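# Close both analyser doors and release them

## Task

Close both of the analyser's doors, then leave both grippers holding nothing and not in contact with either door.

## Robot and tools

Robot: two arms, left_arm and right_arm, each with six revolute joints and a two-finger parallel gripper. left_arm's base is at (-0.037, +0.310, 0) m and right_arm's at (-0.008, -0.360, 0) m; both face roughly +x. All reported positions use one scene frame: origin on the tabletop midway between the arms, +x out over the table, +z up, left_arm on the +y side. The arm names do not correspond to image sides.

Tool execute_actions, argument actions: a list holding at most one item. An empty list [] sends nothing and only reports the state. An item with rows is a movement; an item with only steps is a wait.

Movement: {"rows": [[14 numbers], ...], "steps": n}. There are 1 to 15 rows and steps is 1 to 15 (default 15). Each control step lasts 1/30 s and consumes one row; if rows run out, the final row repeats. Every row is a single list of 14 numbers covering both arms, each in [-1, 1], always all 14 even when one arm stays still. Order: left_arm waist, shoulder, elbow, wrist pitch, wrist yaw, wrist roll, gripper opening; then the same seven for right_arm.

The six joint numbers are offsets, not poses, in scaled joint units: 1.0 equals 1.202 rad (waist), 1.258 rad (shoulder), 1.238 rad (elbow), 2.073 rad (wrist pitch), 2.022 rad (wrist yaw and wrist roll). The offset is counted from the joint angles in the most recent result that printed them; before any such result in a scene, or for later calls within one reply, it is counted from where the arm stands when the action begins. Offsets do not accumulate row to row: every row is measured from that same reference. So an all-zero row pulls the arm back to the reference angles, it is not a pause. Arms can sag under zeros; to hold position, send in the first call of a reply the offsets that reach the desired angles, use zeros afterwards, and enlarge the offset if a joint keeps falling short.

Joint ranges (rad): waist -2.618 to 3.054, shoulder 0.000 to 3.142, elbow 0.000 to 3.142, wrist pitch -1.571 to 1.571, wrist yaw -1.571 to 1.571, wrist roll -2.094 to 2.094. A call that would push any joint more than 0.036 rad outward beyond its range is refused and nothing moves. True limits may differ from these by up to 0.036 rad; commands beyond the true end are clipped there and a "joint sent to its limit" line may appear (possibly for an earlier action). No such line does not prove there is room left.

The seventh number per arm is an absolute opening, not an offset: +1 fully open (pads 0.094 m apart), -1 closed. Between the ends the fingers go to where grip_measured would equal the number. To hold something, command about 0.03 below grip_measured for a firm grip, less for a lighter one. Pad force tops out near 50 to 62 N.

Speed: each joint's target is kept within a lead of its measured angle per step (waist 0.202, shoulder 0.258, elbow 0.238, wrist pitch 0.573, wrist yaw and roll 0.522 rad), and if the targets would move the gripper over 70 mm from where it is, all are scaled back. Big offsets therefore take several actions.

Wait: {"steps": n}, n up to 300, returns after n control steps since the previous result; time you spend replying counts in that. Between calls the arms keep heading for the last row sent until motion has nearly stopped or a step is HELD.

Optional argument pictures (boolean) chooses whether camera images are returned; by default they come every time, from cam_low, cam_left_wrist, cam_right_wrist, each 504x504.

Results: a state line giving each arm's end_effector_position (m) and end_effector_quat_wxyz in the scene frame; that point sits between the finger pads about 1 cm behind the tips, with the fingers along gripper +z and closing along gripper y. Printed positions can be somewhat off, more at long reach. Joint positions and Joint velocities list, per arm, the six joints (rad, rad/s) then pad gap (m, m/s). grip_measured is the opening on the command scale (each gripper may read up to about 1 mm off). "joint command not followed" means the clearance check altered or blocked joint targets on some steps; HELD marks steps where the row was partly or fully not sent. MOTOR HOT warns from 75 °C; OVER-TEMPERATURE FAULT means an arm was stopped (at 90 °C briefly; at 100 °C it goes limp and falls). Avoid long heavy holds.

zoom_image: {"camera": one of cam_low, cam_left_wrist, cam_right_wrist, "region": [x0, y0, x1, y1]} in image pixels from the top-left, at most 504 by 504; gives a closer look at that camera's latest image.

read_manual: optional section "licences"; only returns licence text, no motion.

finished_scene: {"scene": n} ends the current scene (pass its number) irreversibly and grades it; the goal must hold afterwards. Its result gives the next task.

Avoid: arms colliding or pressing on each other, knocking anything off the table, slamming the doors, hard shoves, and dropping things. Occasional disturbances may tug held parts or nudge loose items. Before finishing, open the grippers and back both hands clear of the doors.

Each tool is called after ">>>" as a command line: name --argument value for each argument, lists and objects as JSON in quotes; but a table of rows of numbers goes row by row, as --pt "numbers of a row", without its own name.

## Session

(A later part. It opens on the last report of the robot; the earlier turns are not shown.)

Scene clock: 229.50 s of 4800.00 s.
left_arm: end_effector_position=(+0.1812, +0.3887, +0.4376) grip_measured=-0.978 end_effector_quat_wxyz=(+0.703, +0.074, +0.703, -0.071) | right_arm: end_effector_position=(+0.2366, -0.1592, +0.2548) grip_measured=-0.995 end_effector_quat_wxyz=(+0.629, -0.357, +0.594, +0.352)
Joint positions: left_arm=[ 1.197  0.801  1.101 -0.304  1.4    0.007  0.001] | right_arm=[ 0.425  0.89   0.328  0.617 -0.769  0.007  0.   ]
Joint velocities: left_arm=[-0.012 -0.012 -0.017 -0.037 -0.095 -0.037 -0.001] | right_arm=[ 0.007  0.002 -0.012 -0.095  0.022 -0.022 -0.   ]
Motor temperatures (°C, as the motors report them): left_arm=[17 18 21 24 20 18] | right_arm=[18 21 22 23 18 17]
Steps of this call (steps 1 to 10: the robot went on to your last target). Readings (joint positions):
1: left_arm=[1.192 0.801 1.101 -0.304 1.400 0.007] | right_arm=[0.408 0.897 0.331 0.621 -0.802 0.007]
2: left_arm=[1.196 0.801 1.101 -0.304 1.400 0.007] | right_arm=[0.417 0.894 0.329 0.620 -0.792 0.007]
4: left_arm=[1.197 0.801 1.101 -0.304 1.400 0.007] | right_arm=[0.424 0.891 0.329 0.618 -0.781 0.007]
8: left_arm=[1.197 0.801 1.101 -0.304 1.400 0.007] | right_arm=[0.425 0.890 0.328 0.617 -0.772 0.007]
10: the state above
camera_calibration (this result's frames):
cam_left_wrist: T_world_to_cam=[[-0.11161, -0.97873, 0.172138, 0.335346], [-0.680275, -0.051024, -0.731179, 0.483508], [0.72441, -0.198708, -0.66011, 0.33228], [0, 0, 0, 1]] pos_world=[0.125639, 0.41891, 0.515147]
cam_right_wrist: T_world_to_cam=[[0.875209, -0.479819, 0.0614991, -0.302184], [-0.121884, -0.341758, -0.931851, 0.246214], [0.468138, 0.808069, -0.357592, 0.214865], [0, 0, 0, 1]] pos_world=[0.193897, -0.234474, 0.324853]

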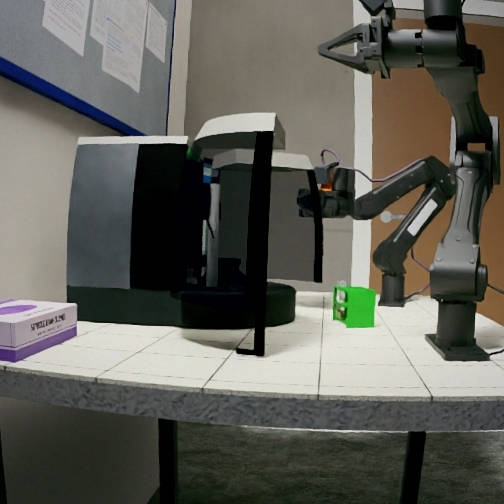

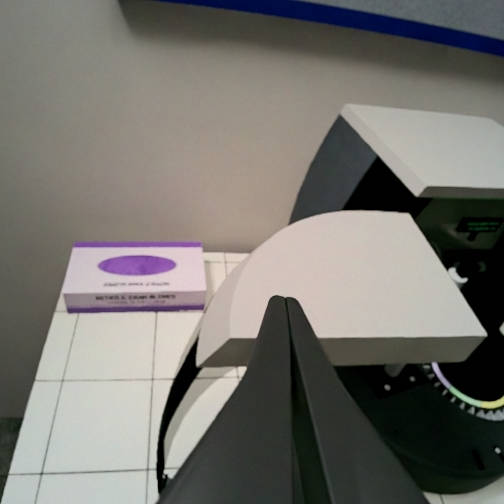

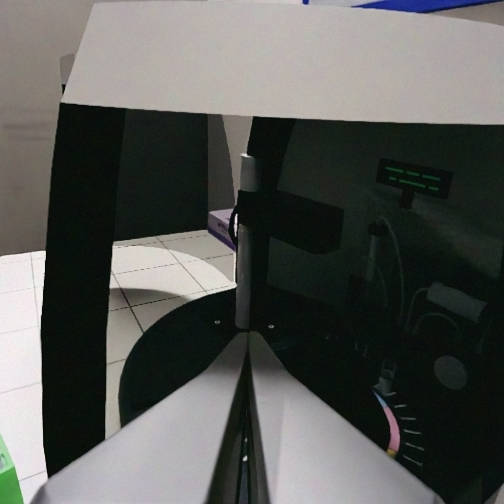

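>>> execute_actions --actions '[{"rows": [[0,0.02,0,0.03,0,0,-1, 0.02,0.012,0.02,0.002,0.035,0,-1],[0,0.05,0,0.07,0,0,-1, 0.044,0.021,0.022,0.004,0.055,0,-1],[0,0.09,-0.01,0.11,0,0,-1, 0.068,0.03,0.025,0.006,0.075,0,-1],[0,0.14,-0.02,0.16,0,0,-1, 0.092,0.039,0.027,0.008,0.095,0,-1],[0,0.19,-0.04,0.21,0,0,-1, 0.117,0.048,0.03,0.01,0.115,0,-1],[0,0.24,-0.06,0.26,0,0,-1, 0.141,0.057,0.032,0.012,0.135,0,-1],[0,0.29,-0.09,0.31,0,0,-1, 0.166,0.066,0.035,0.014,0.155,0,-1],[0,0.34,-0.12,0.36,0,0,-1, 0.19,0.075,0.037,0.016,0.175,0,-1],[0,0.39,-0.15,0.41,0,0,-1, 0.215,0.084,0.04,0.018,0.195,0,-1],[0,0.43,-0.18,0.45,0,0,-1, 0.24,0.093,0.042,0.02,0.215,0,-1],[0,0.47,-0.22,0.49,0,0,-1, 0.264,0.102,0.045,0.022,0.235,0,-1],[0,0.5,-0.26,0.52,0,0,-1, 0.289,0.111,0.047,0.024,0.255,0,-1],[0,0.525,-0.29,0.54,0,0,-1, 0.314,0.12,0.05,0.026,0.273,0,-1],[0,0.54,-0.32,0.552,0,0,-1, 0.339,0.13,0.052,0.028,0.286,0,-1],[0,0.55,-0.34,0.555,0,0,-1, 0.363,0.139,0.054,0.03,0.294,0,-1]], "steps": 15}]' --pictures false

>>> execute_actions --actions '[{"steps": 18}]'

Scene clock: 259.57 s of 4800.00 s.
left_arm: end_effector_position=(+0.2419, +0.5435, +0.2586) grip_measured=-0.978 end_effector_quat_wxyz=(+0.693, +0.035, +0.713, -0.104) | right_arm: end_effector_position=(+0.2358, -0.1001, +0.2409) grip_measured=-0.995 end_effector_quat_wxyz=(+0.625, -0.330, +0.624, +0.334)
Joint positions: left_arm=[1.197 1.464 0.766 0.59  1.393 0.007 0.001] | right_arm=[ 0.799  1.026  0.359  0.672 -0.321  0.007  0.   ]
Joint velocities: left_arm=[ 0.007  1.336 -1.585  1.238 -0.095 -0.037 -0.   ] | right_arm=[ 0.823  0.354  0.1    0.095  0.916 -0.037 -0.001]
Motor temperatures (°C, as the motors report them): left_arm=[17 18 21 24 20 18] | right_arm=[18 21 22 24 18 17]
Steps of this call (steps 1 to 30: the robot went on to your last target; steps 31 to 90: nothing new was sent; then 26.57 s passed at rest; steps 91 to 105: all 15 steps of this action). Readings (joint positions):
91: left_arm=[1.197 0.802 1.101 -0.298 1.400 0.007] | right_arm=[0.427 0.890 0.328 0.618 -0.759 0.007]
92: left_arm=[1.197 0.809 1.101 -0.278 1.402 0.007] | right_arm=[0.435 0.890 0.328 0.620 -0.744 0.007]
94: left_arm=[1.197 0.851 1.101 -0.190 1.408 0.007] | right_arm=[0.474 0.899 0.328 0.630 -0.698 0.007]
98: left_arm=[1.197 1.056 1.069 0.089 1.411 0.007] | right_arm=[0.590 0.944 0.336 0.647 -0.575 0.007]
105: the state above

Scene clock: 260.17 s of 4800.00 s.
left_arm: end_effector_position=(+0.2390, +0.5362, +0.2348) grip_measured=-0.978 end_effector_quat_wxyz=(+0.702, +0.065, +0.705, -0.074) | right_arm: end_effector_position=(+0.2413, -0.0972, +0.2366) grip_measured=-0.995 end_effector_quat_wxyz=(+0.631, -0.310, +0.638, +0.313)
Joint positions: left_arm=[1.197 1.507 0.654 0.833 1.392 0.007 0.001] | right_arm=[ 0.853  1.05   0.362  0.68  -0.203  0.007  0.   ]
Joint velocities: left_arm=[-0.002 -0.017 -0.017  0.066  0.051 -0.022  0.   ] | right_arm=[ 0.022 -0.002  0.007 -0.051 -0.022  0.022  0.   ]
Motor temperatures (°C, as the motors report them): left_arm=[17 18 21 24 20 18] | right_arm=[18 21 22 24 18 17]
Steps of this call (steps 1 to 18: the robot went on to your last target). Readings (joint positions):
1: left_arm=[1.197 1.502 0.718 0.622 1.391 0.007] | right_arm=[0.824 1.037 0.361 0.674 -0.296 0.007]
2: left_arm=[1.197 1.528 0.682 0.642 1.391 0.007] | right_arm=[0.840 1.045 0.362 0.675 -0.277 0.007]
4: left_arm=[1.197 1.540 0.654 0.676 1.391 0.007] | right_arm=[0.852 1.050 0.362 0.676 -0.250 0.007]
8: left_arm=[1.197 1.514 0.654 0.773 1.391 0.007] | right_arm=[0.853 1.050 0.362 0.678 -0.221 0.007]
18: the state above
camera_calibration (this result's frames):
cam_left_wrist: T_world_to_cam=[[-0.10188, -0.976793, 0.188401, 0.513924], [-0.684401, -0.0686203, -0.72587, 0.391262], [0.721953, -0.202894, -0.661527, 0.189073], [0, 0, 0, 1]] pos_world=[0.183637, 0.567207, 0.312258]
cam_right_wrist: T_world_to_cam=[[0.802778, -0.595901, 0.0212055, -0.259684], [-0.223287, -0.333401, -0.915962, 0.272517], [0.552892, 0.730579, -0.400704, 0.138204], [0, 0, 0, 1]] pos_world=[0.192907, -0.164857, 0.310501]

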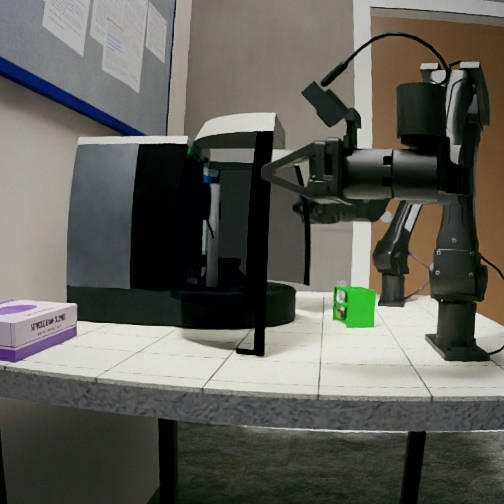

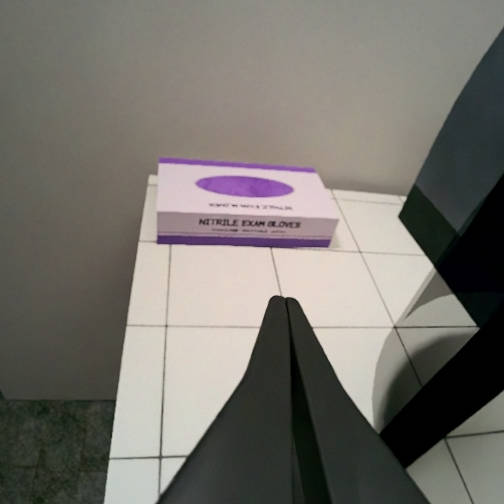

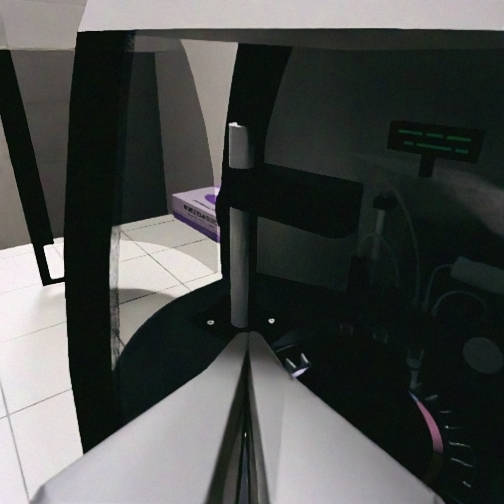

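>>> execute_actions --actions '[]'

Scene clock: 275.63 s of 4800.00 s.
left_arm: end_effector_position=(+0.2390, +0.5362, +0.2353) grip_measured=-0.978 end_effector_quat_wxyz=(+0.702, +0.066, +0.705, -0.072) | right_arm: end_effector_position=(+0.2416, -0.0974, +0.2366) grip_measured=-0.995 end_effector_quat_wxyz=(+0.631, -0.310, +0.639, +0.312)
Joint positions: left_arm=[1.197 1.507 0.654 0.838 1.392 0.007 0.001] | right_arm=[ 0.853  1.05   0.362  0.68  -0.201  0.007  0.   ]
Joint velocities: left_arm=[ 0.007  0.007  0.002 -0.066  0.007 -0.022  0.001] | right_arm=[ 0.002 -0.002  0.002  0.051 -0.007  0.037  0.   ]
Motor temperatures (°C, as the motors report them): left_arm=[17 19 21 25 20 18] | right_arm=[18 21 23 25 18 17]
Steps of this call (steps 1 to 30: the robot went on to your last target; steps 31 to 90: nothing new was sent; then 12.47 s passed at rest). Readings (joint positions):
1: left_arm=[1.197 1.507 0.654 0.834 1.392 0.007] | right_arm=[0.853 1.050 0.362 0.680 -0.202 0.007]
2: left_arm=[1.197 1.507 0.654 0.835 1.392 0.007] | right_arm=[0.853 1.050 0.362 0.680 -0.202 0.007]
4: left_arm=[1.197 1.507 0.654 0.836 1.392 0.007] | right_arm=[0.853 1.050 0.362 0.680 -0.202 0.007]
8: left_arm=[1.197 1.507 0.654 0.837 1.392 0.007] | right_arm=[0.853 1.050 0.362 0.680 -0.201 0.007]
90: the state above
All arms were judged still, so your last target was given up. Only a new action makes them travel on or press farther. Fingers that are still opening or closing keep moving.
camera_calibration (this result's frames):
cam_left_wrist: T_world_to_cam=[[-0.102218, -0.977652, 0.183706, 0.515484], [-0.683081, -0.065267, -0.72742, 0.389884], [0.723154, -0.199842, -0.661144, 0.187393], [0, 0, 0, 1]] pos_world=[0.1835, 0.566859, 0.312806]
cam_right_wrist: T_world_to_cam=[[0.80164, -0.59743, 0.0212197, -0.259902], [-0.223914, -0.332984, -0.915961, 0.272699], [0.554289, 0.729519, -0.400707, 0.137767], [0, 0, 0, 1]] pos_world=[0.193046, -0.164972, 0.310501]

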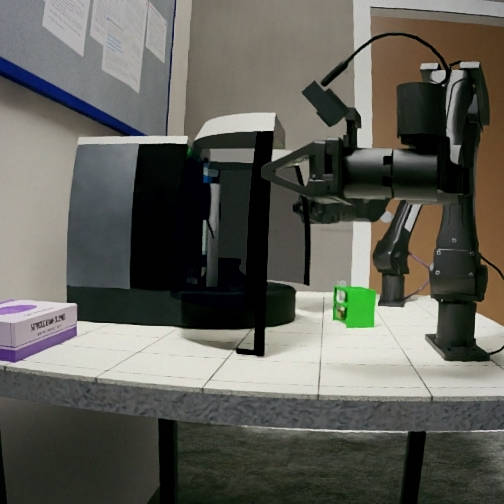

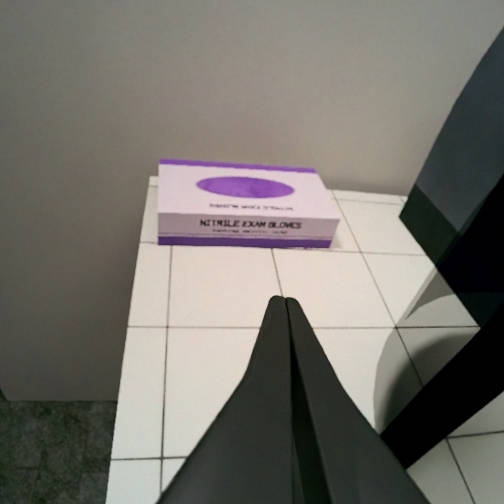

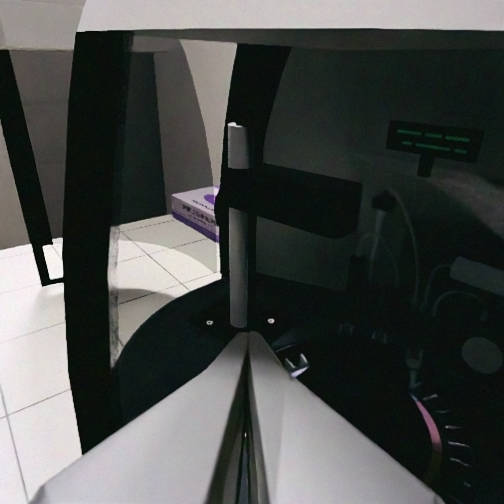

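>>> execute_actions --actions '[{"rows":[[-0.013,0,0,0,0,0,-1,0,0.006,0.004,0.002,0,0,-1],[-0.026,0,0,0,0,0,-1,0,0.012,0.007,0.004,0,0,-1],[-0.039,0,0,0,0,0,-1,0,0.018,0.011,0.006,0,0,-1],[-0.052,0,0,0,0,0,-1,0,0.023,0.014,0.008,0,0,-1],[-0.066,0,0,0,0,0,-1,0,0.029,0.017,0.010,0,0,-1],[-0.079,0,0,0,0,0,-1,0,0.035,0.021,0.012,0,0,-1],[-0.092,0,0,0,0,0,-1,0,0.041,0.024,0.014,0,0,-1],[-0.105,0,0,0,0,0,-1,0,0.047,0.028,0.015,0,0,-1],[-0.118,0,0,0,0,0,-1,0,0.052,0.031,0.017,0,0,-1],[-0.131,0,0,0,0,0,-1,0,0.058,0.035,0.019,0,0,-1],[-0.144,0,0,0,0,0,-1,0,0.064,0.038,0.021,0,0,-1],[-0.158,0,0,0,0,0,-1,0,0.070,0.042,0.023,0,0,-1],[-0.171,0,0,0,0,0,-1,0,0.076,0.045,0.025,0,0,-1],[-0.184,0,0,0,0,0,-1,0,0.082,0.049,0.027,0,0,-1],[-0.197,0,0,0,0,0,-1,0,0.088,0.052,0.029,0,0,-1]],"steps":15}]' --pictures false

>>> execute_actions --actions '[{"steps":15}]'

Scene clock: 291.33 s of 4800.00 s.
left_arm: end_effector_position=(+0.2789, +0.4759, +0.2353) grip_measured=-0.978 end_effector_quat_wxyz=(+0.692, +0.137, +0.695, -0.143) | right_arm: end_effector_position=(+0.2502, -0.0894, +0.2296) grip_measured=-0.995 end_effector_quat_wxyz=(+0.626, -0.311, +0.643, +0.312)
Joint positions: left_arm=[0.994 1.507 0.654 0.838 1.392 0.007 0.001] | right_arm=[ 0.853  1.13   0.383  0.726 -0.203  0.007  0.   ]
Joint velocities: left_arm=[-0.427  0.027 -0.007  0.007  0.007 -0.037 -0.001] | right_arm=[-0.022  0.227  0.144  0.125 -0.081  0.022 -0.   ]
Motor temperatures (°C, as the motors report them): left_arm=[17 19 22 25 20 18] | right_arm=[18 21 23 26 18 17]
Steps of this call (steps 1 to 90: nothing new was sent; then 12.20 s passed at rest; steps 91 to 105: all 15 steps of this action). Readings (joint positions):
91: left_arm=[1.197 1.507 0.654 0.838 1.392 0.007] | right_arm=[0.853 1.050 0.362 0.680 -0.201 0.007]
92: left_arm=[1.193 1.507 0.654 0.838 1.392 0.007] | right_arm=[0.853 1.050 0.362 0.681 -0.201 0.007]
94: left_arm=[1.173 1.507 0.654 0.838 1.392 0.007] | right_arm=[0.853 1.051 0.362 0.683 -0.201 0.007]
98: left_arm=[1.105 1.507 0.654 0.838 1.392 0.007] | right_arm=[0.853 1.074 0.362 0.706 -0.203 0.007]
105: the state above

Scene clock: 291.83 s of 4800.00 s.
left_arm: end_effector_position=(+0.2838, +0.4660, +0.2353) grip_measured=-0.978 end_effector_quat_wxyz=(+0.689, +0.148, +0.692, -0.153) | right_arm: end_effector_position=(+0.2523, -0.0877, +0.2305) grip_measured=-0.995 end_effector_quat_wxyz=(+0.627, -0.311, +0.642, +0.312)
Joint positions: left_arm=[0.964 1.507 0.654 0.838 1.392 0.007 0.001] | right_arm=[ 0.853  1.144  0.392  0.733 -0.203  0.007  0.   ]
Joint velocities: left_arm=[ 0.002  0.002  0.007  0.022 -0.037  0.007  0.   ] | right_arm=[-0.002 -0.002  0.007 -0.007 -0.007 -0.022  0.001]
Motor temperatures (°C, as the motors report them): left_arm=[17 19 22 25 20 18] | right_arm=[18 21 23 26 18 17]
Steps of this call (steps 1 to 15: the robot went on to your last target). Readings (joint positions):
1: left_arm=[0.980 1.507 0.654 0.838 1.392 0.007] | right_arm=[0.853 1.137 0.387 0.728 -0.203 0.007]
2: left_arm=[0.970 1.507 0.654 0.838 1.392 0.007] | right_arm=[0.853 1.141 0.390 0.730 -0.203 0.007]
4: left_arm=[0.964 1.507 0.654 0.838 1.392 0.007] | right_arm=[0.853 1.144 0.392 0.733 -0.203 0.007]
8: left_arm=[0.964 1.507 0.654 0.838 1.392 0.007] | right_arm=[0.853 1.144 0.392 0.733 -0.203 0.007]
15: the state above
camera_calibration (this result's frames):
cam_left_wrist: T_world_to_cam=[[-0.325976, -0.927357, 0.183706, 0.491512], [-0.679613, 0.0947923, -0.72742, 0.340369], [0.657164, -0.361971, -0.661144, 0.235211], [0, 0, 0, 1]] pos_world=[0.236968, 0.508683, 0.312806]
cam_right_wrist: T_world_to_cam=[[0.803184, -0.595441, 0.0185914, -0.26215], [-0.231355, -0.340527, -0.911326, 0.272934], [0.548972, 0.727662, -0.411264, 0.125928], [0, 0, 0, 1]] pos_world=[0.204568, -0.154786, 0.305395]

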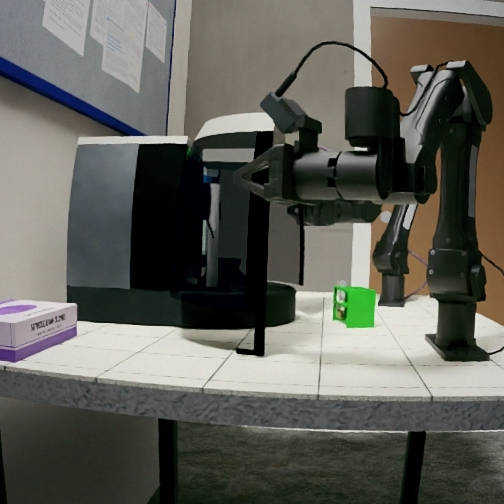

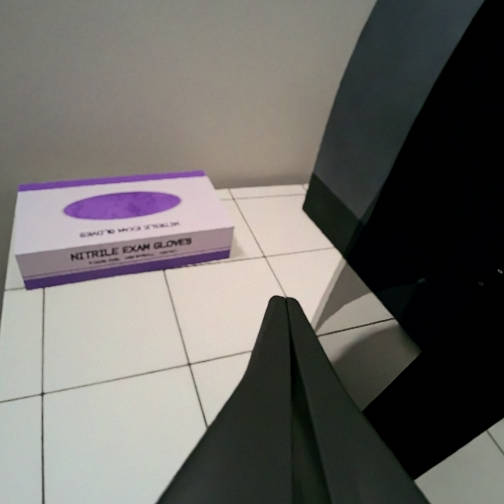

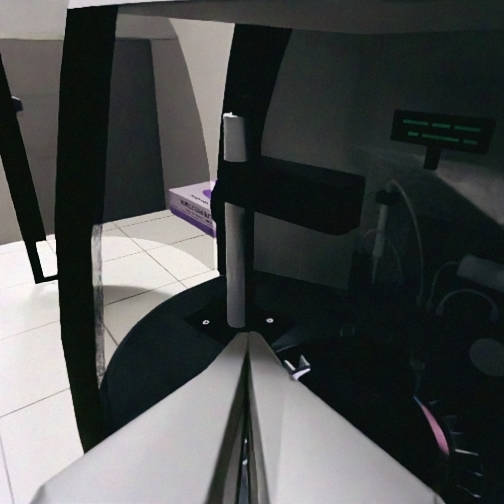

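>>> execute_actions --actions '[{"rows":[[-0.007,0,0,0,0,0,-1,0,0.005,0.008,0.001,0,0,-1],[-0.014,0,0,0,0,0,-1,0,0.010,0.014,0.002,0,0,-1],[-0.021,0,0,0,0,0,-1,0,0.014,0.020,0.003,0,0,-1],[-0.028,0,0,0,0,0,-1,0,0.019,0.025,0.004,0,0,-1],[-0.035,0,0,0,0,0,-1,0,0.023,0.029,0.005,0,0,-1],[-0.042,0,0,0,0,0,-1,0,0.028,0.033,0.006,0,0,-1],[-0.049,0,0,0,0,0,-1,0,0.033,0.037,0.007,0,0,-1],[-0.056,0,0,0,0,0,-1,0,0.037,0.041,0.008,0,0,-1],[-0.063,0,0,0,0,0,-1,0,0.042,0.045,0.009,0,0,-1],[-0.070,0,0,0,0,0,-1,0,0.047,0.049,0.010,0,0,-1],[-0.078,0,0,0,0,0,-1,0,0.051,0.053,0.011,0,0,-1],[-0.086,0,0,0,0,0,-1,0,0.056,0.057,0.012,0,0,-1],[-0.094,0,0,0,0,0,-1,0,0.061,0.061,0.013,0,0,-1],[-0.102,0,0,0,0,0,-1,0,0.065,0.065,0.014,0,0,-1],[-0.110,0,0,0,0,0,-1,0,0.070,0.069,0.015,0,0,-1]],"steps":15}]' --pictures false

>>> execute_actions --actions '[{"steps":15}]'

Scene clock: 302.27 s of 4800.00 s.
left_arm: end_effector_position=(+0.2988, +0.4304, +0.2353) grip_measured=-0.978 end_effector_quat_wxyz=(+0.680, +0.185, +0.683, -0.190) | right_arm: end_effector_position=(+0.2590, -0.0814, +0.2312) grip_measured=-0.995 end_effector_quat_wxyz=(+0.626, -0.312, +0.642, +0.313)
Joint positions: left_arm=[0.855 1.507 0.654 0.838 1.392 0.007 0.001] | right_arm=[ 0.853  1.192  0.421  0.75  -0.205  0.007  0.   ]
Joint velocities: left_arm=[-0.3   -0.017 -0.017 -0.051 -0.051  0.051 -0.   ] | right_arm=[-0.007  0.017  0.012  0.007  0.051 -0.037 -0.   ]
Motor temperatures (°C, as the motors report them): left_arm=[17 19 21 25 20 18] | right_arm=[18 21 23 27 18 17]
Steps of this call (steps 1 to 15: the robot went on to your last target; steps 16 to 90: nothing new was sent; then 6.93 s passed at rest; steps 91 to 105: all 15 steps of this action). Readings (joint positions):
91: left_arm=[0.964 1.507 0.654 0.838 1.392 0.007] | right_arm=[0.853 1.144 0.392 0.733 -0.203 0.007]
92: left_arm=[0.962 1.507 0.654 0.838 1.392 0.007] | right_arm=[0.853 1.144 0.392 0.733 -0.203 0.007]
94: left_arm=[0.954 1.507 0.654 0.838 1.392 0.007] | right_arm=[0.853 1.144 0.392 0.733 -0.203 0.007]
98: left_arm=[0.918 1.507 0.654 0.838 1.392 0.007] | right_arm=[0.853 1.160 0.397 0.744 -0.204 0.007]
105: the state above

Scene clock: 302.77 s of 4800.00 s.
left_arm: end_effector_position=(+0.3011, +0.4238, +0.2353) grip_measured=-0.978 end_effector_quat_wxyz=(+0.678, +0.192, +0.682, -0.197) | right_arm: end_effector_position=(+0.2590, -0.0814, +0.2312) grip_measured=-0.995 end_effector_quat_wxyz=(+0.626, -0.312, +0.642, +0.313)
Joint positions: left_arm=[0.836 1.507 0.654 0.838 1.392 0.007 0.001] | right_arm=[ 0.853  1.192  0.421  0.75  -0.205  0.007  0.   ]
Joint velocities: left_arm=[-0.002 -0.017  0.002 -0.022 -0.081  0.022  0.001] | right_arm=[ 0.007 -0.017 -0.007  0.007 -0.051  0.051  0.   ]
Motor temperatures (°C, as the motors report them): left_arm=[17 19 21 25 20 18] | right_arm=[18 21 23 27 18 17]
Steps of this call (steps 1 to 15: the robot went on to your last target). Readings (joint positions):
1: left_arm=[0.846 1.507 0.654 0.838 1.392 0.007] | right_arm=[0.853 1.192 0.421 0.750 -0.205 0.007]
2: left_arm=[0.840 1.507 0.654 0.838 1.392 0.007] | right_arm=[0.853 1.192 0.421 0.750 -0.205 0.007]
4: left_arm=[0.836 1.507 0.654 0.838 1.392 0.007] | right_arm=[0.853 1.192 0.421 0.750 -0.205 0.007]
8: left_arm=[0.836 1.507 0.654 0.838 1.392 0.007] | right_arm=[0.853 1.192 0.421 0.750 -0.205 0.007]
15: the state above
camera_calibration (this result's frames):
cam_left_wrist: T_world_to_cam=[[-0.441507, -0.87825, 0.183706, 0.471959], [-0.66199, 0.180634, -0.72742, 0.314404], [0.605673, -0.442773, -0.661144, 0.258347], [0, 0, 0, 1]] pos_world=[0.260031, 0.472095, 0.312806]
cam_right_wrist: T_world_to_cam=[[0.804561, -0.593588, 0.0182925, -0.263939], [-0.231393, -0.341705, -0.910876, 0.277034], [0.546936, 0.728623, -0.412274, 0.118773], [0, 0, 0, 1]] pos_world=[0.211498, -0.148548, 0.306139]

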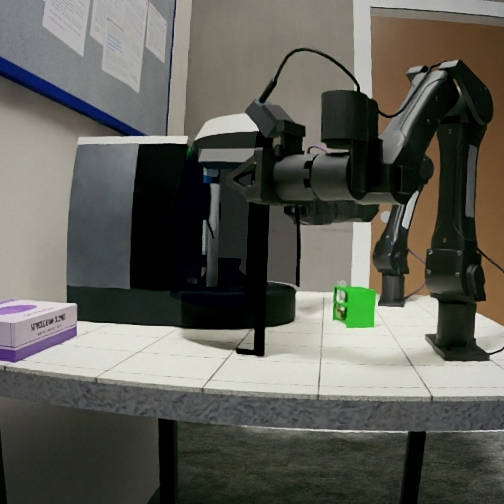

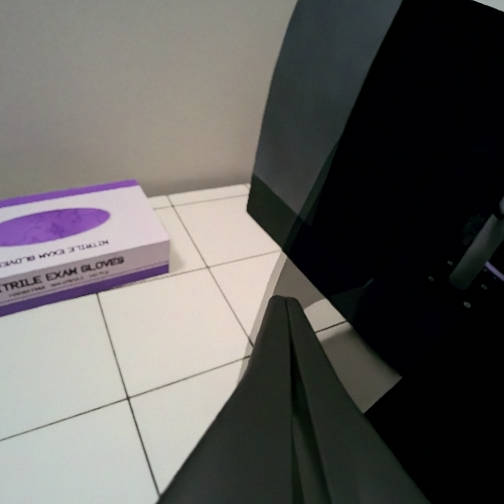

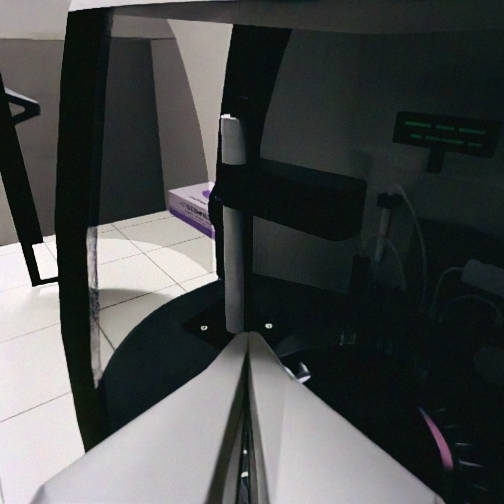

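>>> execute_actions --actions '[{"rows":[[-0.006,-0.006,-0.004,-0.001,0,0,-1,0,-0.02,-0.004,-0.008,0,0,-1],[-0.012,-0.014,-0.010,-0.002,0,0,-1,0,-0.04,-0.010,-0.016,0,0,-1],[-0.018,-0.023,-0.017,-0.003,0,0,-1,0,-0.062,-0.018,-0.024,0,0,-1],[-0.024,-0.033,-0.024,-0.004,0,0,-1,0,-0.084,-0.026,-0.032,0,0,-1],[-0.030,-0.044,-0.032,-0.005,0,0,-1,0,-0.106,-0.034,-0.040,0,0,-1],[-0.036,-0.056,-0.041,-0.007,0,0,-1,0,-0.128,-0.042,-0.048,0,0,-1],[-0.041,-0.068,-0.050,-0.008,0,0,-1,0,-0.150,-0.050,-0.056,0,0,-1],[-0.046,-0.080,-0.058,-0.010,0,0,-1,0,-0.172,-0.058,-0.064,0,0,-1],[-0.050,-0.092,-0.067,-0.011,0,0,-1,0,-0.194,-0.066,-0.072,0,0,-1],[-0.053,-0.104,-0.076,-0.013,0,0,-1,0,-0.216,-0.074,-0.080,0,0,-1],[-0.055,-0.116,-0.085,-0.015,0,0,-1,0,-0.238,-0.082,-0.088,0,0,-1],[-0.056,-0.128,-0.094,-0.016,0,0,-1,0,-0.260,-0.090,-0.096,0,0,-1],[-0.057,-0.140,-0.102,-0.018,0,0,-1,0,-0.282,-0.098,-0.104,0,0,-1],[-0.058,-0.153,-0.111,-0.020,0,0,-1,0,-0.302,-0.105,-0.112,0,0,-1],[-0.058,-0.165,-0.120,-0.021,0,0,-1,0,-0.320,-0.110,-0.120,0,0,-1]],"steps":15}]' --pictures false

>>> execute_actions --actions '[{"steps":15}]'

Scene clock: 325.50 s of 4800.00 s.
left_arm: end_effector_position=(+0.2829, +0.3806, +0.2435) grip_measured=-0.978 end_effector_quat_wxyz=(+0.679, +0.221, +0.670, -0.201) | right_arm: end_effector_position=(+0.2194, -0.1154, +0.2621) grip_measured=-0.995 end_effector_quat_wxyz=(+0.656, -0.304, +0.612, +0.320)
Joint positions: left_arm=[0.777 1.345 0.541 0.827 1.382 0.007 0.001] | right_arm=[ 0.853  0.853  0.324  0.597 -0.205  0.007  0.   ]
Joint velocities: left_arm=[-0.037 -0.432 -0.325 -0.081  0.037 -0.007 -0.   ] | right_arm=[-0.002 -0.72  -0.271 -0.505  0.051 -0.022  0.   ]
Motor temperatures (°C, as the motors report them): left_arm=[17 19 21 25 20 18] | right_arm=[18 20 24 28 18 17]
Steps of this call (steps 1 to 15: the robot went on to your last target; steps 16 to 90: nothing new was sent; then 19.23 s passed at rest; steps 91 to 105: all 15 steps of this action). Readings (joint positions):
91: left_arm=[0.836 1.507 0.654 0.838 1.392 0.007] | right_arm=[0.853 1.190 0.421 0.749 -0.205 0.007]
92: left_arm=[0.835 1.507 0.654 0.838 1.392 0.007] | right_arm=[0.853 1.185 0.421 0.742 -0.205 0.007]
94: left_arm=[0.828 1.503 0.652 0.838 1.391 0.007] | right_arm=[0.853 1.160 0.419 0.727 -0.205 0.007]
98: left_arm=[0.804 1.457 0.617 0.837 1.383 0.007] | right_arm=[0.853 1.048 0.391 0.691 -0.205 0.007]
105: the state above

Scene clock: 326.00 s of 4800.00 s.
left_arm: end_effector_position=(+0.2786, +0.3755, +0.2435) grip_measured=-0.978 end_effector_quat_wxyz=(+0.679, +0.221, +0.670, -0.202) | right_arm: end_effector_position=(+0.2148, -0.1193, +0.2506) grip_measured=-0.995 end_effector_quat_wxyz=(+0.642, -0.308, +0.627, +0.317)
Joint positions: left_arm=[0.775 1.316 0.521 0.817 1.382 0.007 0.001] | right_arm=[ 0.853  0.81   0.308  0.526 -0.205  0.007  0.   ]
Joint velocities: left_arm=[ 0.022  0.002  0.002 -0.095  0.007  0.037  0.001] | right_arm=[-0.002  0.022  0.007 -0.037 -0.051 -0.007  0.   ]
Motor temperatures (°C, as the motors report them): left_arm=[17 19 21 25 20 18] | right_arm=[18 20 24 28 18 17]
Steps of this call (steps 1 to 15: the robot went on to your last target). Readings (joint positions):
1: left_arm=[0.777 1.332 0.531 0.825 1.382 0.007] | right_arm=[0.853 0.832 0.316 0.583 -0.205 0.007]
2: left_arm=[0.776 1.322 0.525 0.824 1.382 0.007] | right_arm=[0.853 0.818 0.311 0.572 -0.205 0.007]
4: left_arm=[0.775 1.316 0.521 0.822 1.382 0.007] | right_arm=[0.853 0.810 0.308 0.557 -0.205 0.007]
8: left_arm=[0.775 1.316 0.521 0.819 1.382 0.007] | right_arm=[0.853 0.810 0.308 0.536 -0.205 0.007]
15: the state above
camera_calibration (this result's frames):
cam_left_wrist: T_world_to_cam=[[-0.490266, -0.858938, 0.147869, 0.433125], [-0.632164, 0.233646, -0.738768, 0.288781], [0.600007, -0.45567, -0.657538, 0.261509], [0, 0, 0, 1]] pos_world=[0.237996, 0.423717, 0.321249]
cam_right_wrist: T_world_to_cam=[[0.803765, -0.594272, 0.0283167, -0.253728], [-0.200004, -0.314722, -0.927873, 0.272275], [0.560321, 0.740129, -0.37182, 0.166919], [0, 0, 0, 1]] pos_world=[0.164866, -0.188634, 0.321885]

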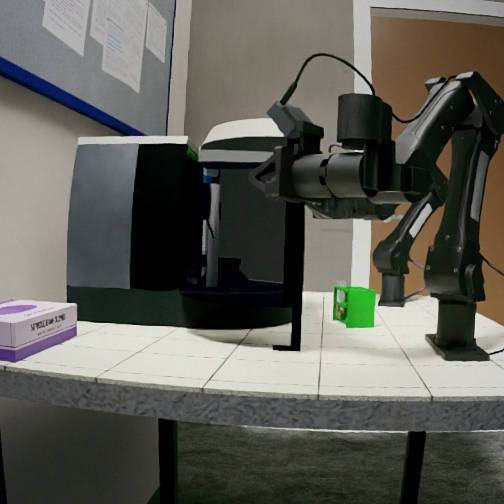

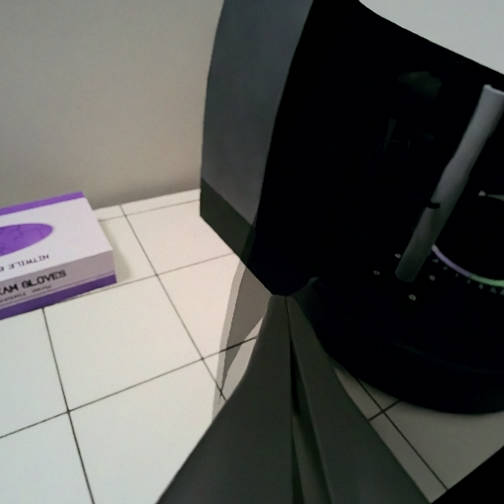

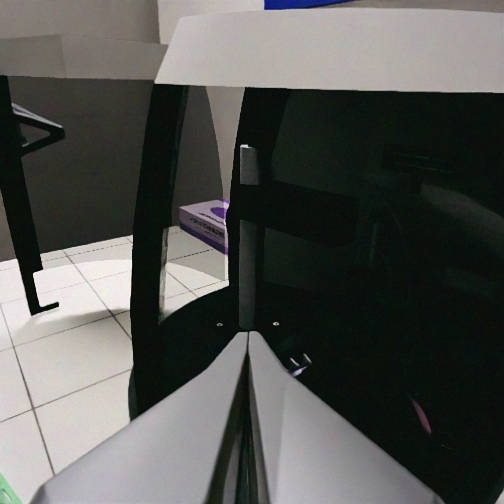

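>>> execute_actions --actions '[{"rows":[[0,-0.020,-0.013,-0.007,0.001,0,-1,0,0,0,0,0,0,-1],[0,-0.041,-0.026,-0.014,0.002,0,-1,0,0,0,0,0,0,-1],[0,-0.061,-0.038,-0.021,0.003,0,-1,0,0,0,0,0,0,-1],[0,-0.082,-0.050,-0.028,0.004,0,-1,0,0,0,0,0,0,-1],[0,-0.102,-0.062,-0.035,0.005,0,-1,0,0,0,0,0,0,-1],[0,-0.123,-0.074,-0.042,0.005,0,-1,0,0,0,0,0,0,-1],[0,-0.143,-0.085,-0.049,0.005,0,-1,0,0,0,0,0,0,-1],[0,-0.164,-0.096,-0.056,0.005,0,-1,0,0,0,0,0,0,-1],[0,-0.184,-0.107,-0.063,0.005,0,-1,0,0,0,0,0,0,-1],[0,-0.205,-0.117,-0.070,0.005,0,-1,0,0,0,0,0,0,-1],[0,-0.225,-0.127,-0.077,0.005,0,-1,0,0,0,0,0,0,-1],[0,-0.246,-0.136,-0.084,0.005,0,-1,0,0,0,0,0,0,-1],[0,-0.266,-0.145,-0.091,0.005,0,-1,0,0,0,0,0,0,-1],[0,-0.287,-0.154,-0.098,0.005,0,-1,0,0,0,0,0,0,-1],[0,-0.307,-0.162,-0.105,0.005,0,-1,0,0,0,0,0,0,-1]],"steps":15}]' --pictures false

>>> execute_actions --actions '[{"steps":15}]'

Scene clock: 340.47 s of 4800.00 s.
left_arm: end_effector_position=(+0.2365, +0.3346, +0.2468) grip_measured=-0.978 end_effector_quat_wxyz=(+0.683, +0.226, +0.667, -0.194) | right_arm: end_effector_position=(+0.2148, -0.1193, +0.2501) grip_measured=-0.995 end_effector_quat_wxyz=(+0.641, -0.308, +0.628, +0.317)
Joint positions: left_arm=[0.775 0.992 0.355 0.68  1.376 0.007 0.001] | right_arm=[ 0.853  0.81   0.308  0.524 -0.205  0.007  0.   ]
Joint velocities: left_arm=[ 0.012 -0.755 -0.349 -0.418 -0.081 -0.022  0.001] | right_arm=[ 0.002 -0.022  0.022  0.007  0.022 -0.11  -0.   ]
Motor temperatures (°C, as the motors report them): left_arm=[17 19 21 24 20 18] | right_arm=[18 21 23 27 18 17]
Steps of this call (steps 1 to 15: the robot went on to your last target; steps 16 to 90: nothing new was sent; then 10.97 s passed at rest; steps 91 to 105: all 15 steps of this action). Readings (joint positions):
91: left_arm=[0.775 1.316 0.521 0.817 1.382 0.007] | right_arm=[0.853 0.810 0.308 0.524 -0.205 0.007]
92: left_arm=[0.775 1.313 0.519 0.815 1.381 0.007] | right_arm=[0.853 0.810 0.308 0.524 -0.205 0.007]
94: left_arm=[0.775 1.283 0.501 0.803 1.375 0.007] | right_arm=[0.853 0.810 0.308 0.524 -0.205 0.007]
98: left_arm=[0.775 1.175 0.442 0.766 1.375 0.007] | right_arm=[0.853 0.810 0.308 0.524 -0.205 0.007]
105: the state above

Scene clock: 340.97 s of 4800.00 s.
left_arm: end_effector_position=(+0.2307, +0.3287, +0.2433) grip_measured=-0.978 end_effector_quat_wxyz=(+0.678, +0.218, +0.671, -0.204) | right_arm: end_effector_position=(+0.2148, -0.1193, +0.2501) grip_measured=-0.995 end_effector_quat_wxyz=(+0.641, -0.308, +0.628, +0.317)
Joint positions: left_arm=[0.775 0.945 0.336 0.624 1.381 0.007 0.001] | right_arm=[ 0.853  0.81   0.308  0.524 -0.205  0.007  0.   ]
Joint velocities: left_arm=[-0.022 -0.002 -0.007 -0.022 -0.066  0.037 -0.   ] | right_arm=[-0.002  0.002 -0.002  0.081 -0.037  0.037  0.001]
Motor temperatures (°C, as the motors report them): left_arm=[17 19 21 24 20 18] | right_arm=[18 21 23 27 18 17]
Steps of this call (steps 1 to 15: the robot went on to your last target). Readings (joint positions):
1: left_arm=[0.775 0.969 0.345 0.669 1.377 0.007] | right_arm=[0.853 0.810 0.308 0.524 -0.205 0.007]
2: left_arm=[0.775 0.955 0.339 0.660 1.379 0.007] | right_arm=[0.853 0.810 0.308 0.524 -0.205 0.007]
4: left_arm=[0.775 0.945 0.336 0.648 1.381 0.007] | right_arm=[0.853 0.810 0.308 0.524 -0.205 0.007]
8: left_arm=[0.775 0.945 0.336 0.632 1.381 0.007] | right_arm=[0.853 0.810 0.308 0.524 -0.205 0.007]
15: the state above
camera_calibration (this result's frames):
cam_left_wrist: T_world_to_cam=[[-0.488216, -0.858956, 0.154401, 0.367433], [-0.636126, 0.229124, -0.73678, 0.271129], [0.597485, -0.457927, -0.658267, 0.270312], [0, 0, 0, 1]] pos_world=[0.190352, 0.37727, 0.320968]
cam_right_wrist: T_world_to_cam=[[0.803806, -0.594237, 0.027893, -0.253616], [-0.201346, -0.315876, -0.927191, 0.271825], [0.559782, 0.739665, -0.37355, 0.167229], [0, 0, 0, 1]] pos_world=[0.164977, -0.188538, 0.321576]

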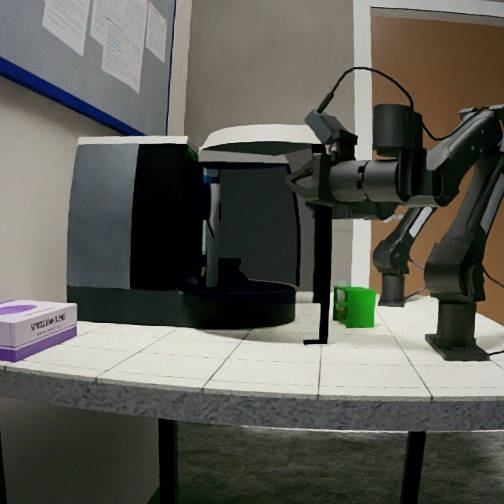

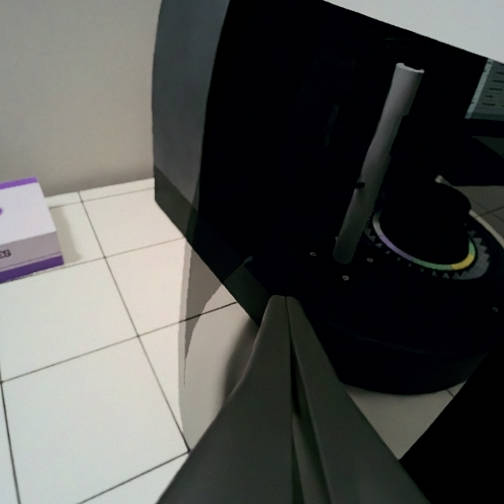

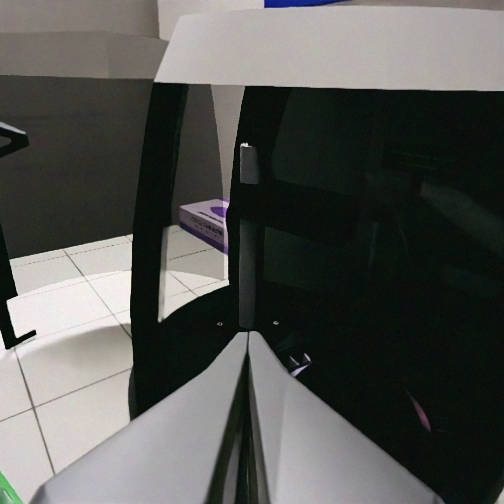

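>>> execute_actions --actions '[{"rows":[[-0.009,0,0,0,0.004,0,-1,0,0,0,0,0,0,-1],[-0.018,0,0,0,0.004,0,-1,0,0,0,0,0,0,-1],[-0.027,0,0,0,0.004,0,-1,0,0,0,0,0,0,-1],[-0.036,0,0,0,0.004,0,-1,0,0,0,0,0,0,-1],[-0.046,0,0,0,0.004,0,-1,0,0,0,0,0,0,-1],[-0.056,0,0,0,0.004,0,-1,0,0,0,0,0,0,-1],[-0.066,0,0,0,0.004,0,-1,0,0,0,0,0,0,-1],[-0.076,0,0,0,0.004,0,-1,0,0,0,0,0,0,-1],[-0.086,0,0,0,0.004,0,-1,0,0,0,0,0,0,-1],[-0.096,0,0,0,0.004,0,-1,0,0,0,0,0,0,-1],[-0.106,0,0,0,0.004,0,-1,0,0,0,0,0,0,-1],[-0.116,0,0,0,0.004,0,-1,0,0,0,0,0,0,-1],[-0.126,0,0,0,0.004,0,-1,0,0,0,0,0,0,-1],[-0.136,0,0,0,0.004,0,-1,0,0,0,0,0,0,-1],[-0.146,0,0,0,0.004,0,-1,0,0,0,0,0,0,-1]],"steps":15}]' --pictures false

>>> execute_actions --actions '[{"rows":[[-0.035,0,0,0,0.004,0,-1,0,0,0,0,0,0,-1],[-0.045,0,0,0,0.004,0,-1,0,0,0,0,0,0,-1],[-0.055,0,0,0,0.004,0,-1,0,0,0,0,0,0,-1],[-0.065,0,0,0,0.004,0,-1,0,0,0,0,0,0,-1],[-0.075,0,0,0,0.004,0,-1,0,0,0,0,0,0,-1],[-0.085,0,0,0,0.004,0,-1,0,0,0,0,0,0,-1],[-0.095,0,0,0,0.004,0,-1,0,0,0,0,0,0,-1],[-0.105,0,0,0,0.004,0,-1,0,0,0,0,0,0,-1],[-0.115,0,0,0,0.004,0,-1,0,0,0,0,0,0,-1],[-0.125,0,0,0,0.004,0,-1,0,0,0,0,0,0,-1],[-0.135,0,0,0,0.004,0,-1,0,0,0,0,0,0,-1],[-0.144,0,0,0,0.004,0,-1,0,0,0,0,0,0,-1],[-0.151,0,0,0,0.004,0,-1,0,0,0,0,0,0,-1],[-0.156,0,0,0,0.004,0,-1,0,0,0,0,0,0,-1],[-0.158,0,0,0,0.004,0,-1,0,0,0,0,0,0,-1]],"steps":15}]' --pictures false

>>> execute_actions --actions '[{"steps":8}]'

Scene clock: 365.67 s of 4800.00 s.
left_arm: end_effector_position=(+0.2306, +0.2898, +0.2431) grip_measured=-0.978 end_effector_quat_wxyz=(+0.661, +0.266, +0.654, -0.253) | right_arm: end_effector_position=(+0.2148, -0.1193, +0.2501) grip_measured=-0.995 end_effector_quat_wxyz=(+0.641, -0.308, +0.628, +0.317)
Joint positions: left_arm=[0.63  0.945 0.336 0.622 1.38  0.007 0.001] | right_arm=[ 0.853  0.81   0.308  0.524 -0.205  0.007  0.   ]
Joint velocities: left_arm=[-0.344  0.007  0.007 -0.022 -0.022  0.007 -0.001] | right_arm=[-0.007 -0.007  0.017 -0.007 -0.037 -0.051 -0.001]
Motor temperatures (°C, as the motors report them): left_arm=[17 18 21 24 20 18] | right_arm=[18 20 23 28 18 17]
Steps of this call (steps 1 to 15: the robot went on to your last target; steps 16 to 90: nothing new was sent; then 21.20 s passed at rest; steps 91 to 105: all 15 steps of this action). Readings (joint positions):
91: left_arm=[0.775 0.945 0.336 0.622 1.381 0.007] | right_arm=[0.853 0.810 0.308 0.524 -0.205 0.007]
92: left_arm=[0.774 0.945 0.336 0.622 1.380 0.007] | right_arm=[0.853 0.810 0.308 0.524 -0.205 0.007]
94: left_arm=[0.761 0.945 0.336 0.622 1.380 0.007] | right_arm=[0.853 0.810 0.308 0.524 -0.205 0.007]
98: left_arm=[0.715 0.945 0.336 0.622 1.380 0.007] | right_arm=[0.853 0.810 0.308 0.524 -0.205 0.007]
105: the state above

Scene clock: 366.17 s of 4800.00 s.
left_arm: end_effector_position=(+0.2231, +0.2440, +0.2431) grip_measured=-0.978 end_effector_quat_wxyz=(+0.637, +0.321, +0.629, -0.309) | right_arm: end_effector_position=(+0.2148, -0.1193, +0.2501) grip_measured=-0.995 end_effector_quat_wxyz=(+0.641, -0.308, +0.628, +0.317)
Joint positions: left_arm=[0.457 0.945 0.336 0.622 1.38  0.007 0.001] | right_arm=[ 0.853  0.81   0.308  0.524 -0.205  0.007  0.   ]
Joint velocities: left_arm=[-0.178 -0.007  0.012  0.125  0.037  0.022  0.   ] | right_arm=[-0.002  0.012  0.017 -0.037  0.051 -0.007  0.001]
Motor temperatures (°C, as the motors report them): left_arm=[17 18 21 24 20 18] | right_arm=[18 20 23 28 18 17]
Steps of this call (steps 1 to 15: all 15 steps of this action). Readings (joint positions):
1: left_arm=[0.618 0.945 0.336 0.622 1.380 0.007] | right_arm=[0.853 0.810 0.308 0.524 -0.205 0.007]
2: left_arm=[0.606 0.945 0.336 0.622 1.380 0.007] | right_arm=[0.853 0.810 0.308 0.524 -0.205 0.007]
4: left_arm=[0.582 0.945 0.336 0.622 1.380 0.007] | right_arm=[0.853 0.810 0.308 0.524 -0.205 0.007]
8: left_arm=[0.534 0.945 0.336 0.622 1.380 0.007] | right_arm=[0.853 0.810 0.308 0.524 -0.205 0.007]
15: the state above

Scene clock: 366.43 s of 4800.00 s.
left_arm: end_effector_position=(+0.2225, +0.2419, +0.2431) grip_measured=-0.978 end_effector_quat_wxyz=(+0.636, +0.324, +0.628, -0.312) | right_arm: end_effector_position=(+0.2148, -0.1193, +0.2501) grip_measured=-0.995 end_effector_quat_wxyz=(+0.641, -0.308, +0.628, +0.317)
Joint positions: left_arm=[0.449 0.945 0.336 0.622 1.38  0.007 0.001] | right_arm=[ 0.853  0.81   0.308  0.524 -0.205  0.007  0.   ]
Joint velocities: left_arm=[ 0.002  0.002 -0.007  0.051  0.022  0.022  0.   ] | right_arm=[-0.007  0.002  0.007  0.007  0.066 -0.095  0.001]
Motor temperatures (°C, as the motors report them): left_arm=[17 18 21 24 20 18] | right_arm=[18 20 23 28 18 17]
Steps of this call (steps 1 to 8: the robot went on to your last target). Readings (joint positions):
1: left_arm=[0.452 0.945 0.336 0.622 1.380 0.007] | right_arm=[0.853 0.810 0.308 0.524 -0.205 0.007]
2: left_arm=[0.450 0.945 0.336 0.622 1.380 0.007] | right_arm=[0.853 0.810 0.308 0.524 -0.205 0.007]
4: left_arm=[0.449 0.945 0.336 0.622 1.380 0.007] | right_arm=[0.853 0.810 0.308 0.524 -0.205 0.007]
8: the state above
camera_calibration (this result's frames):
cam_left_wrist: T_world_to_cam=[[-0.737177, -0.657394, 0.156213, 0.295116], [-0.530601, 0.420052, -0.736219, 0.215904], [0.418369, -0.625611, -0.658467, 0.315746], [0, 0, 0, 1]] pos_world=[0.200013, 0.300851, 0.32076]
cam_right_wrist: T_world_to_cam=[[0.803806, -0.594237, 0.027893, -0.253616], [-0.201346, -0.315876, -0.927191, 0.271825], [0.559782, 0.739665, -0.37355, 0.167229], [0, 0, 0, 1]] pos_world=[0.164977, -0.188538, 0.321576]

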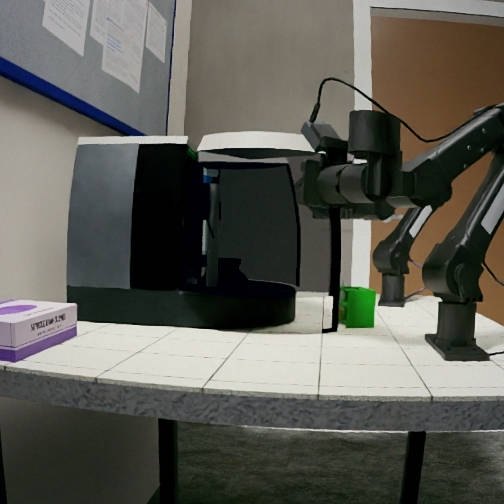

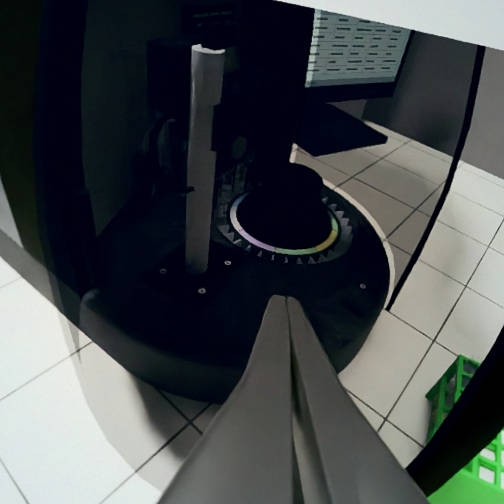

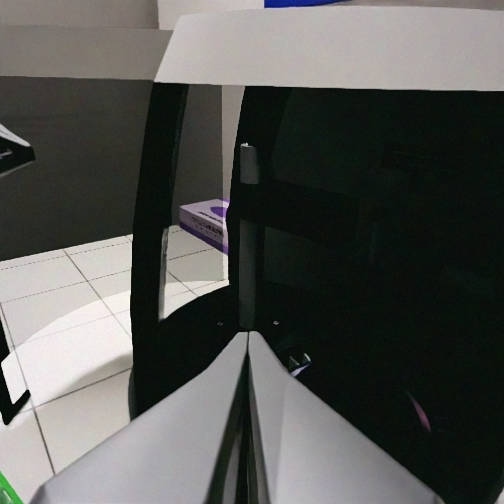

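>>> execute_actions --actions '[{"rows":[[-0.008,-0.007,-0.004,-0.003,-0.016,0,-1,0,0,0,0,0,0,-1],[-0.020,-0.015,-0.007,-0.006,-0.030,0,-1,0,0,0,0,0,0,-1],[-0.035,-0.022,-0.010,-0.009,-0.044,0,-1,0,0,0,0,0,0,-1],[-0.051,-0.029,-0.012,-0.012,-0.057,0,-1,0,0,0,0,0,0,-1],[-0.067,-0.037,-0.014,-0.015,-0.070,0,-1,0,0,0,0,0,0,-1],[-0.083,-0.044,-0.016,-0.018,-0.082,0,-1,0,0,0,0,0,0,-1],[-0.099,-0.051,-0.018,-0.021,-0.094,0,-1,0,0,0,0,0,0,-1],[-0.115,-0.059,-0.020,-0.024,-0.106,0,-1,0,0,0,0,0,0,-1],[-0.131,-0.066,-0.022,-0.027,-0.118,0,-1,0,0,0,0,0,0,-1],[-0.147,-0.073,-0.024,-0.030,-0.130,0,-1,0,0,0,0,0,0,-1],[-0.163,-0.081,-0.026,-0.033,-0.142,0,-1,0,0,0,0,0,0,-1],[-0.179,-0.088,-0.028,-0.036,-0.154,0,-1,0,0,0,0,0,0,-1],[-0.195,-0.095,-0.030,-0.039,-0.166,0,-1,0,0,0,0,0,0,-1],[-0.211,-0.103,-0.033,-0.042,-0.178,0,-1,0,0,0,0,0,0,-1],[-0.228,-0.110,-0.035,-0.045,-0.190,0,-1,0,0,0,0,0,0,-1]],"steps":15}]' --pictures false

>>> execute_actions --actions '[{"rows":[[-0.056,-0.032,-0.014,-0.018,-0.050,0,-1,0,0,0,0,0,0,-1],[-0.072,-0.039,-0.016,-0.021,-0.061,0,-1,0,0,0,0,0,0,-1],[-0.088,-0.046,-0.018,-0.024,-0.072,0,-1,0,0,0,0,0,0,-1],[-0.104,-0.053,-0.020,-0.027,-0.083,0,-1,0,0,0,0,0,0,-1],[-0.120,-0.060,-0.022,-0.030,-0.094,0,-1,0,0,0,0,0,0,-1],[-0.136,-0.067,-0.024,-0.033,-0.105,0,-1,0,0,0,0,0,0,-1],[-0.152,-0.074,-0.026,-0.036,-0.116,0,-1,0,0,0,0,0,0,-1],[-0.168,-0.081,-0.028,-0.039,-0.127,0,-1,0,0,0,0,0,0,-1],[-0.184,-0.088,-0.030,-0.042,-0.138,0,-1,0,0,0,0,0,0,-1],[-0.200,-0.095,-0.032,-0.045,-0.149,0,-1,0,0,0,0,0,0,-1],[-0.216,-0.102,-0.034,-0.048,-0.160,0,-1,0,0,0,0,0,0,-1],[-0.232,-0.109,-0.036,-0.050,-0.170,0,-1,0,0,0,0,0,0,-1],[-0.246,-0.116,-0.038,-0.052,-0.179,0,-1,0,0,0,0,0,0,-1],[-0.258,-0.123,-0.040,-0.054,-0.186,0,-1,0,0,0,0,0,0,-1],[-0.268,-0.130,-0.042,-0.055,-0.190,0,-1,0,0,0,0,0,0,-1]],"steps":15}]' --pictures false

>>> execute_actions --actions '[{"steps":12}]'

Scene clock: 398.33 s of 4800.00 s.
left_arm: end_effector_position=(+0.2272, +0.2061, +0.2509) grip_measured=-0.978 end_effector_quat_wxyz=(+0.652, +0.316, +0.624, -0.291) | right_arm: end_effector_position=(+0.2148, -0.1193, +0.2501) grip_measured=-0.995 end_effector_quat_wxyz=(+0.641, -0.308, +0.628, +0.317)
Joint positions: left_arm=[0.217 0.841 0.313 0.575 1.104 0.007 0.001] | right_arm=[ 0.853  0.81   0.308  0.524 -0.205  0.007  0.   ]
Joint velocities: left_arm=[-0.579 -0.237 -0.105 -0.227 -0.784 -0.022  0.001] | right_arm=[-0.007 -0.002 -0.002  0.037 -0.037  0.022 -0.001]
Motor temperatures (°C, as the motors report them): left_arm=[17 18 21 25 20 18] | right_arm=[18 20 23 29 18 17]
Steps of this call (steps 1 to 15: the robot went on to your last target; steps 16 to 90: nothing new was sent; then 28.40 s passed at rest; steps 91 to 105: all 15 steps of this action). Readings (joint positions):
91: left_arm=[0.449 0.945 0.336 0.622 1.378 0.007] | right_arm=[0.853 0.810 0.308 0.524 -0.205 0.007]
92: left_arm=[0.447 0.945 0.336 0.622 1.370 0.007] | right_arm=[0.853 0.810 0.308 0.524 -0.205 0.007]
94: left_arm=[0.426 0.941 0.336 0.620 1.341 0.007] | right_arm=[0.853 0.810 0.308 0.524 -0.205 0.007]
98: left_arm=[0.352 0.908 0.336 0.607 1.263 0.007] | right_arm=[0.853 0.810 0.308 0.524 -0.205 0.007]
105: the state above

Scene clock: 398.83 s of 4800.00 s.
left_arm: end_effector_position=(+0.2136, +0.1635, +0.2562) grip_measured=-0.978 end_effector_quat_wxyz=(+0.663, +0.312, +0.616, -0.290) | right_arm: end_effector_position=(+0.2148, -0.1193, +0.2501) grip_measured=-0.995 end_effector_quat_wxyz=(+0.641, -0.308, +0.628, +0.317)
Joint positions: left_arm=[-0.074  0.711  0.28   0.5    0.803  0.007  0.001] | right_arm=[ 0.853  0.81   0.308  0.524 -0.205  0.007  0.   ]
Joint velocities: left_arm=[-0.432 -0.227 -0.081 -0.154 -0.418 -0.066  0.   ] | right_arm=[-0.002 -0.012 -0.007 -0.007 -0.066 -0.007  0.   ]
Motor temperatures (°C, as the motors report them): left_arm=[17 18 21 25 20 18] | right_arm=[18 20 23 29 18 17]
Steps of this call (steps 1 to 15: all 15 steps of this action). Readings (joint positions):
1: left_arm=[0.196 0.833 0.311 0.570 1.084 0.007] | right_arm=[0.853 0.810 0.308 0.524 -0.205 0.007]
2: left_arm=[0.175 0.825 0.309 0.566 1.066 0.007] | right_arm=[0.853 0.810 0.308 0.524 -0.205 0.007]
4: left_arm=[0.133 0.809 0.306 0.557 1.028 0.007] | right_arm=[0.853 0.810 0.308 0.524 -0.205 0.007]
8: left_arm=[0.055 0.773 0.298 0.538 0.946 0.007] | right_arm=[0.853 0.810 0.308 0.524 -0.205 0.007]
15: the state above

Scene clock: 399.23 s of 4800.00 s.
left_arm: end_effector_position=(+0.2161, +0.1647, +0.2561) grip_measured=-0.978 end_effector_quat_wxyz=(+0.668, +0.298, +0.622, -0.279) | right_arm: end_effector_position=(+0.2148, -0.1193, +0.2501) grip_measured=-0.995 end_effector_quat_wxyz=(+0.641, -0.308, +0.628, +0.317)
Joint positions: left_arm=[-0.098  0.695  0.276  0.486  0.742  0.007  0.001] | right_arm=[ 0.853  0.81   0.308  0.524 -0.205  0.007  0.   ]
Joint velocities: left_arm=[ 0.017  0.002 -0.002  0.066 -0.066 -0.125 -0.   ] | right_arm=[-0.002 -0.027  0.007  0.037 -0.037 -0.022 -0.001]
Motor temperatures (°C, as the motors report them): left_arm=[17 18 21 25 20 18] | right_arm=[18 20 23 29 18 17]
Steps of this call (steps 1 to 12: the robot went on to your last target). Readings (joint positions):
1: left_arm=[-0.086 0.704 0.278 0.496 0.790 0.007] | right_arm=[0.853 0.810 0.308 0.524 -0.205 0.007]
2: left_arm=[-0.094 0.699 0.276 0.493 0.780 0.007] | right_arm=[0.853 0.810 0.308 0.524 -0.205 0.007]
4: left_arm=[-0.098 0.695 0.276 0.490 0.766 0.007] | right_arm=[0.853 0.810 0.308 0.524 -0.205 0.007]
8: left_arm=[-0.098 0.695 0.276 0.487 0.749 0.007] | right_arm=[0.853 0.810 0.308 0.524 -0.205 0.007]
12: the state above
camera_calibration (this result's frames):
cam_left_wrist: T_world_to_cam=[[-0.682511, -0.719426, 0.128863, 0.243026], [-0.525257, 0.360214, -0.770941, 0.272062], [0.508217, -0.593862, -0.623734, 0.2452], [0, 0, 0, 1]] pos_world=[0.184155, 0.222453, 0.331366]
cam_right_wrist: T_world_to_cam=[[0.803806, -0.594237, 0.027893, -0.253616], [-0.201346, -0.315876, -0.927191, 0.271825], [0.559782, 0.739665, -0.37355, 0.167229], [0, 0, 0, 1]] pos_world=[0.164977, -0.188538, 0.321576]

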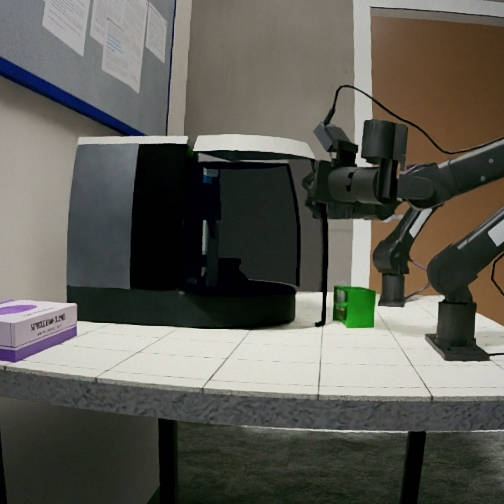

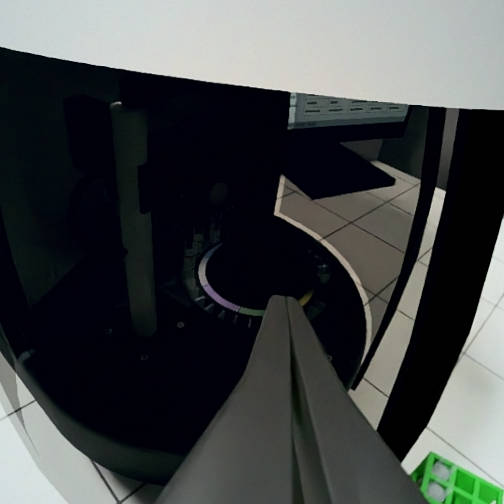

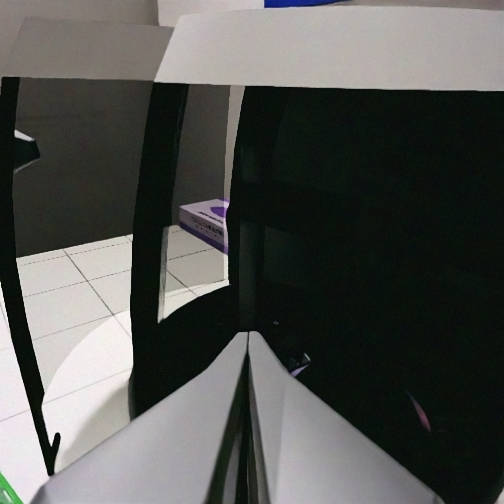

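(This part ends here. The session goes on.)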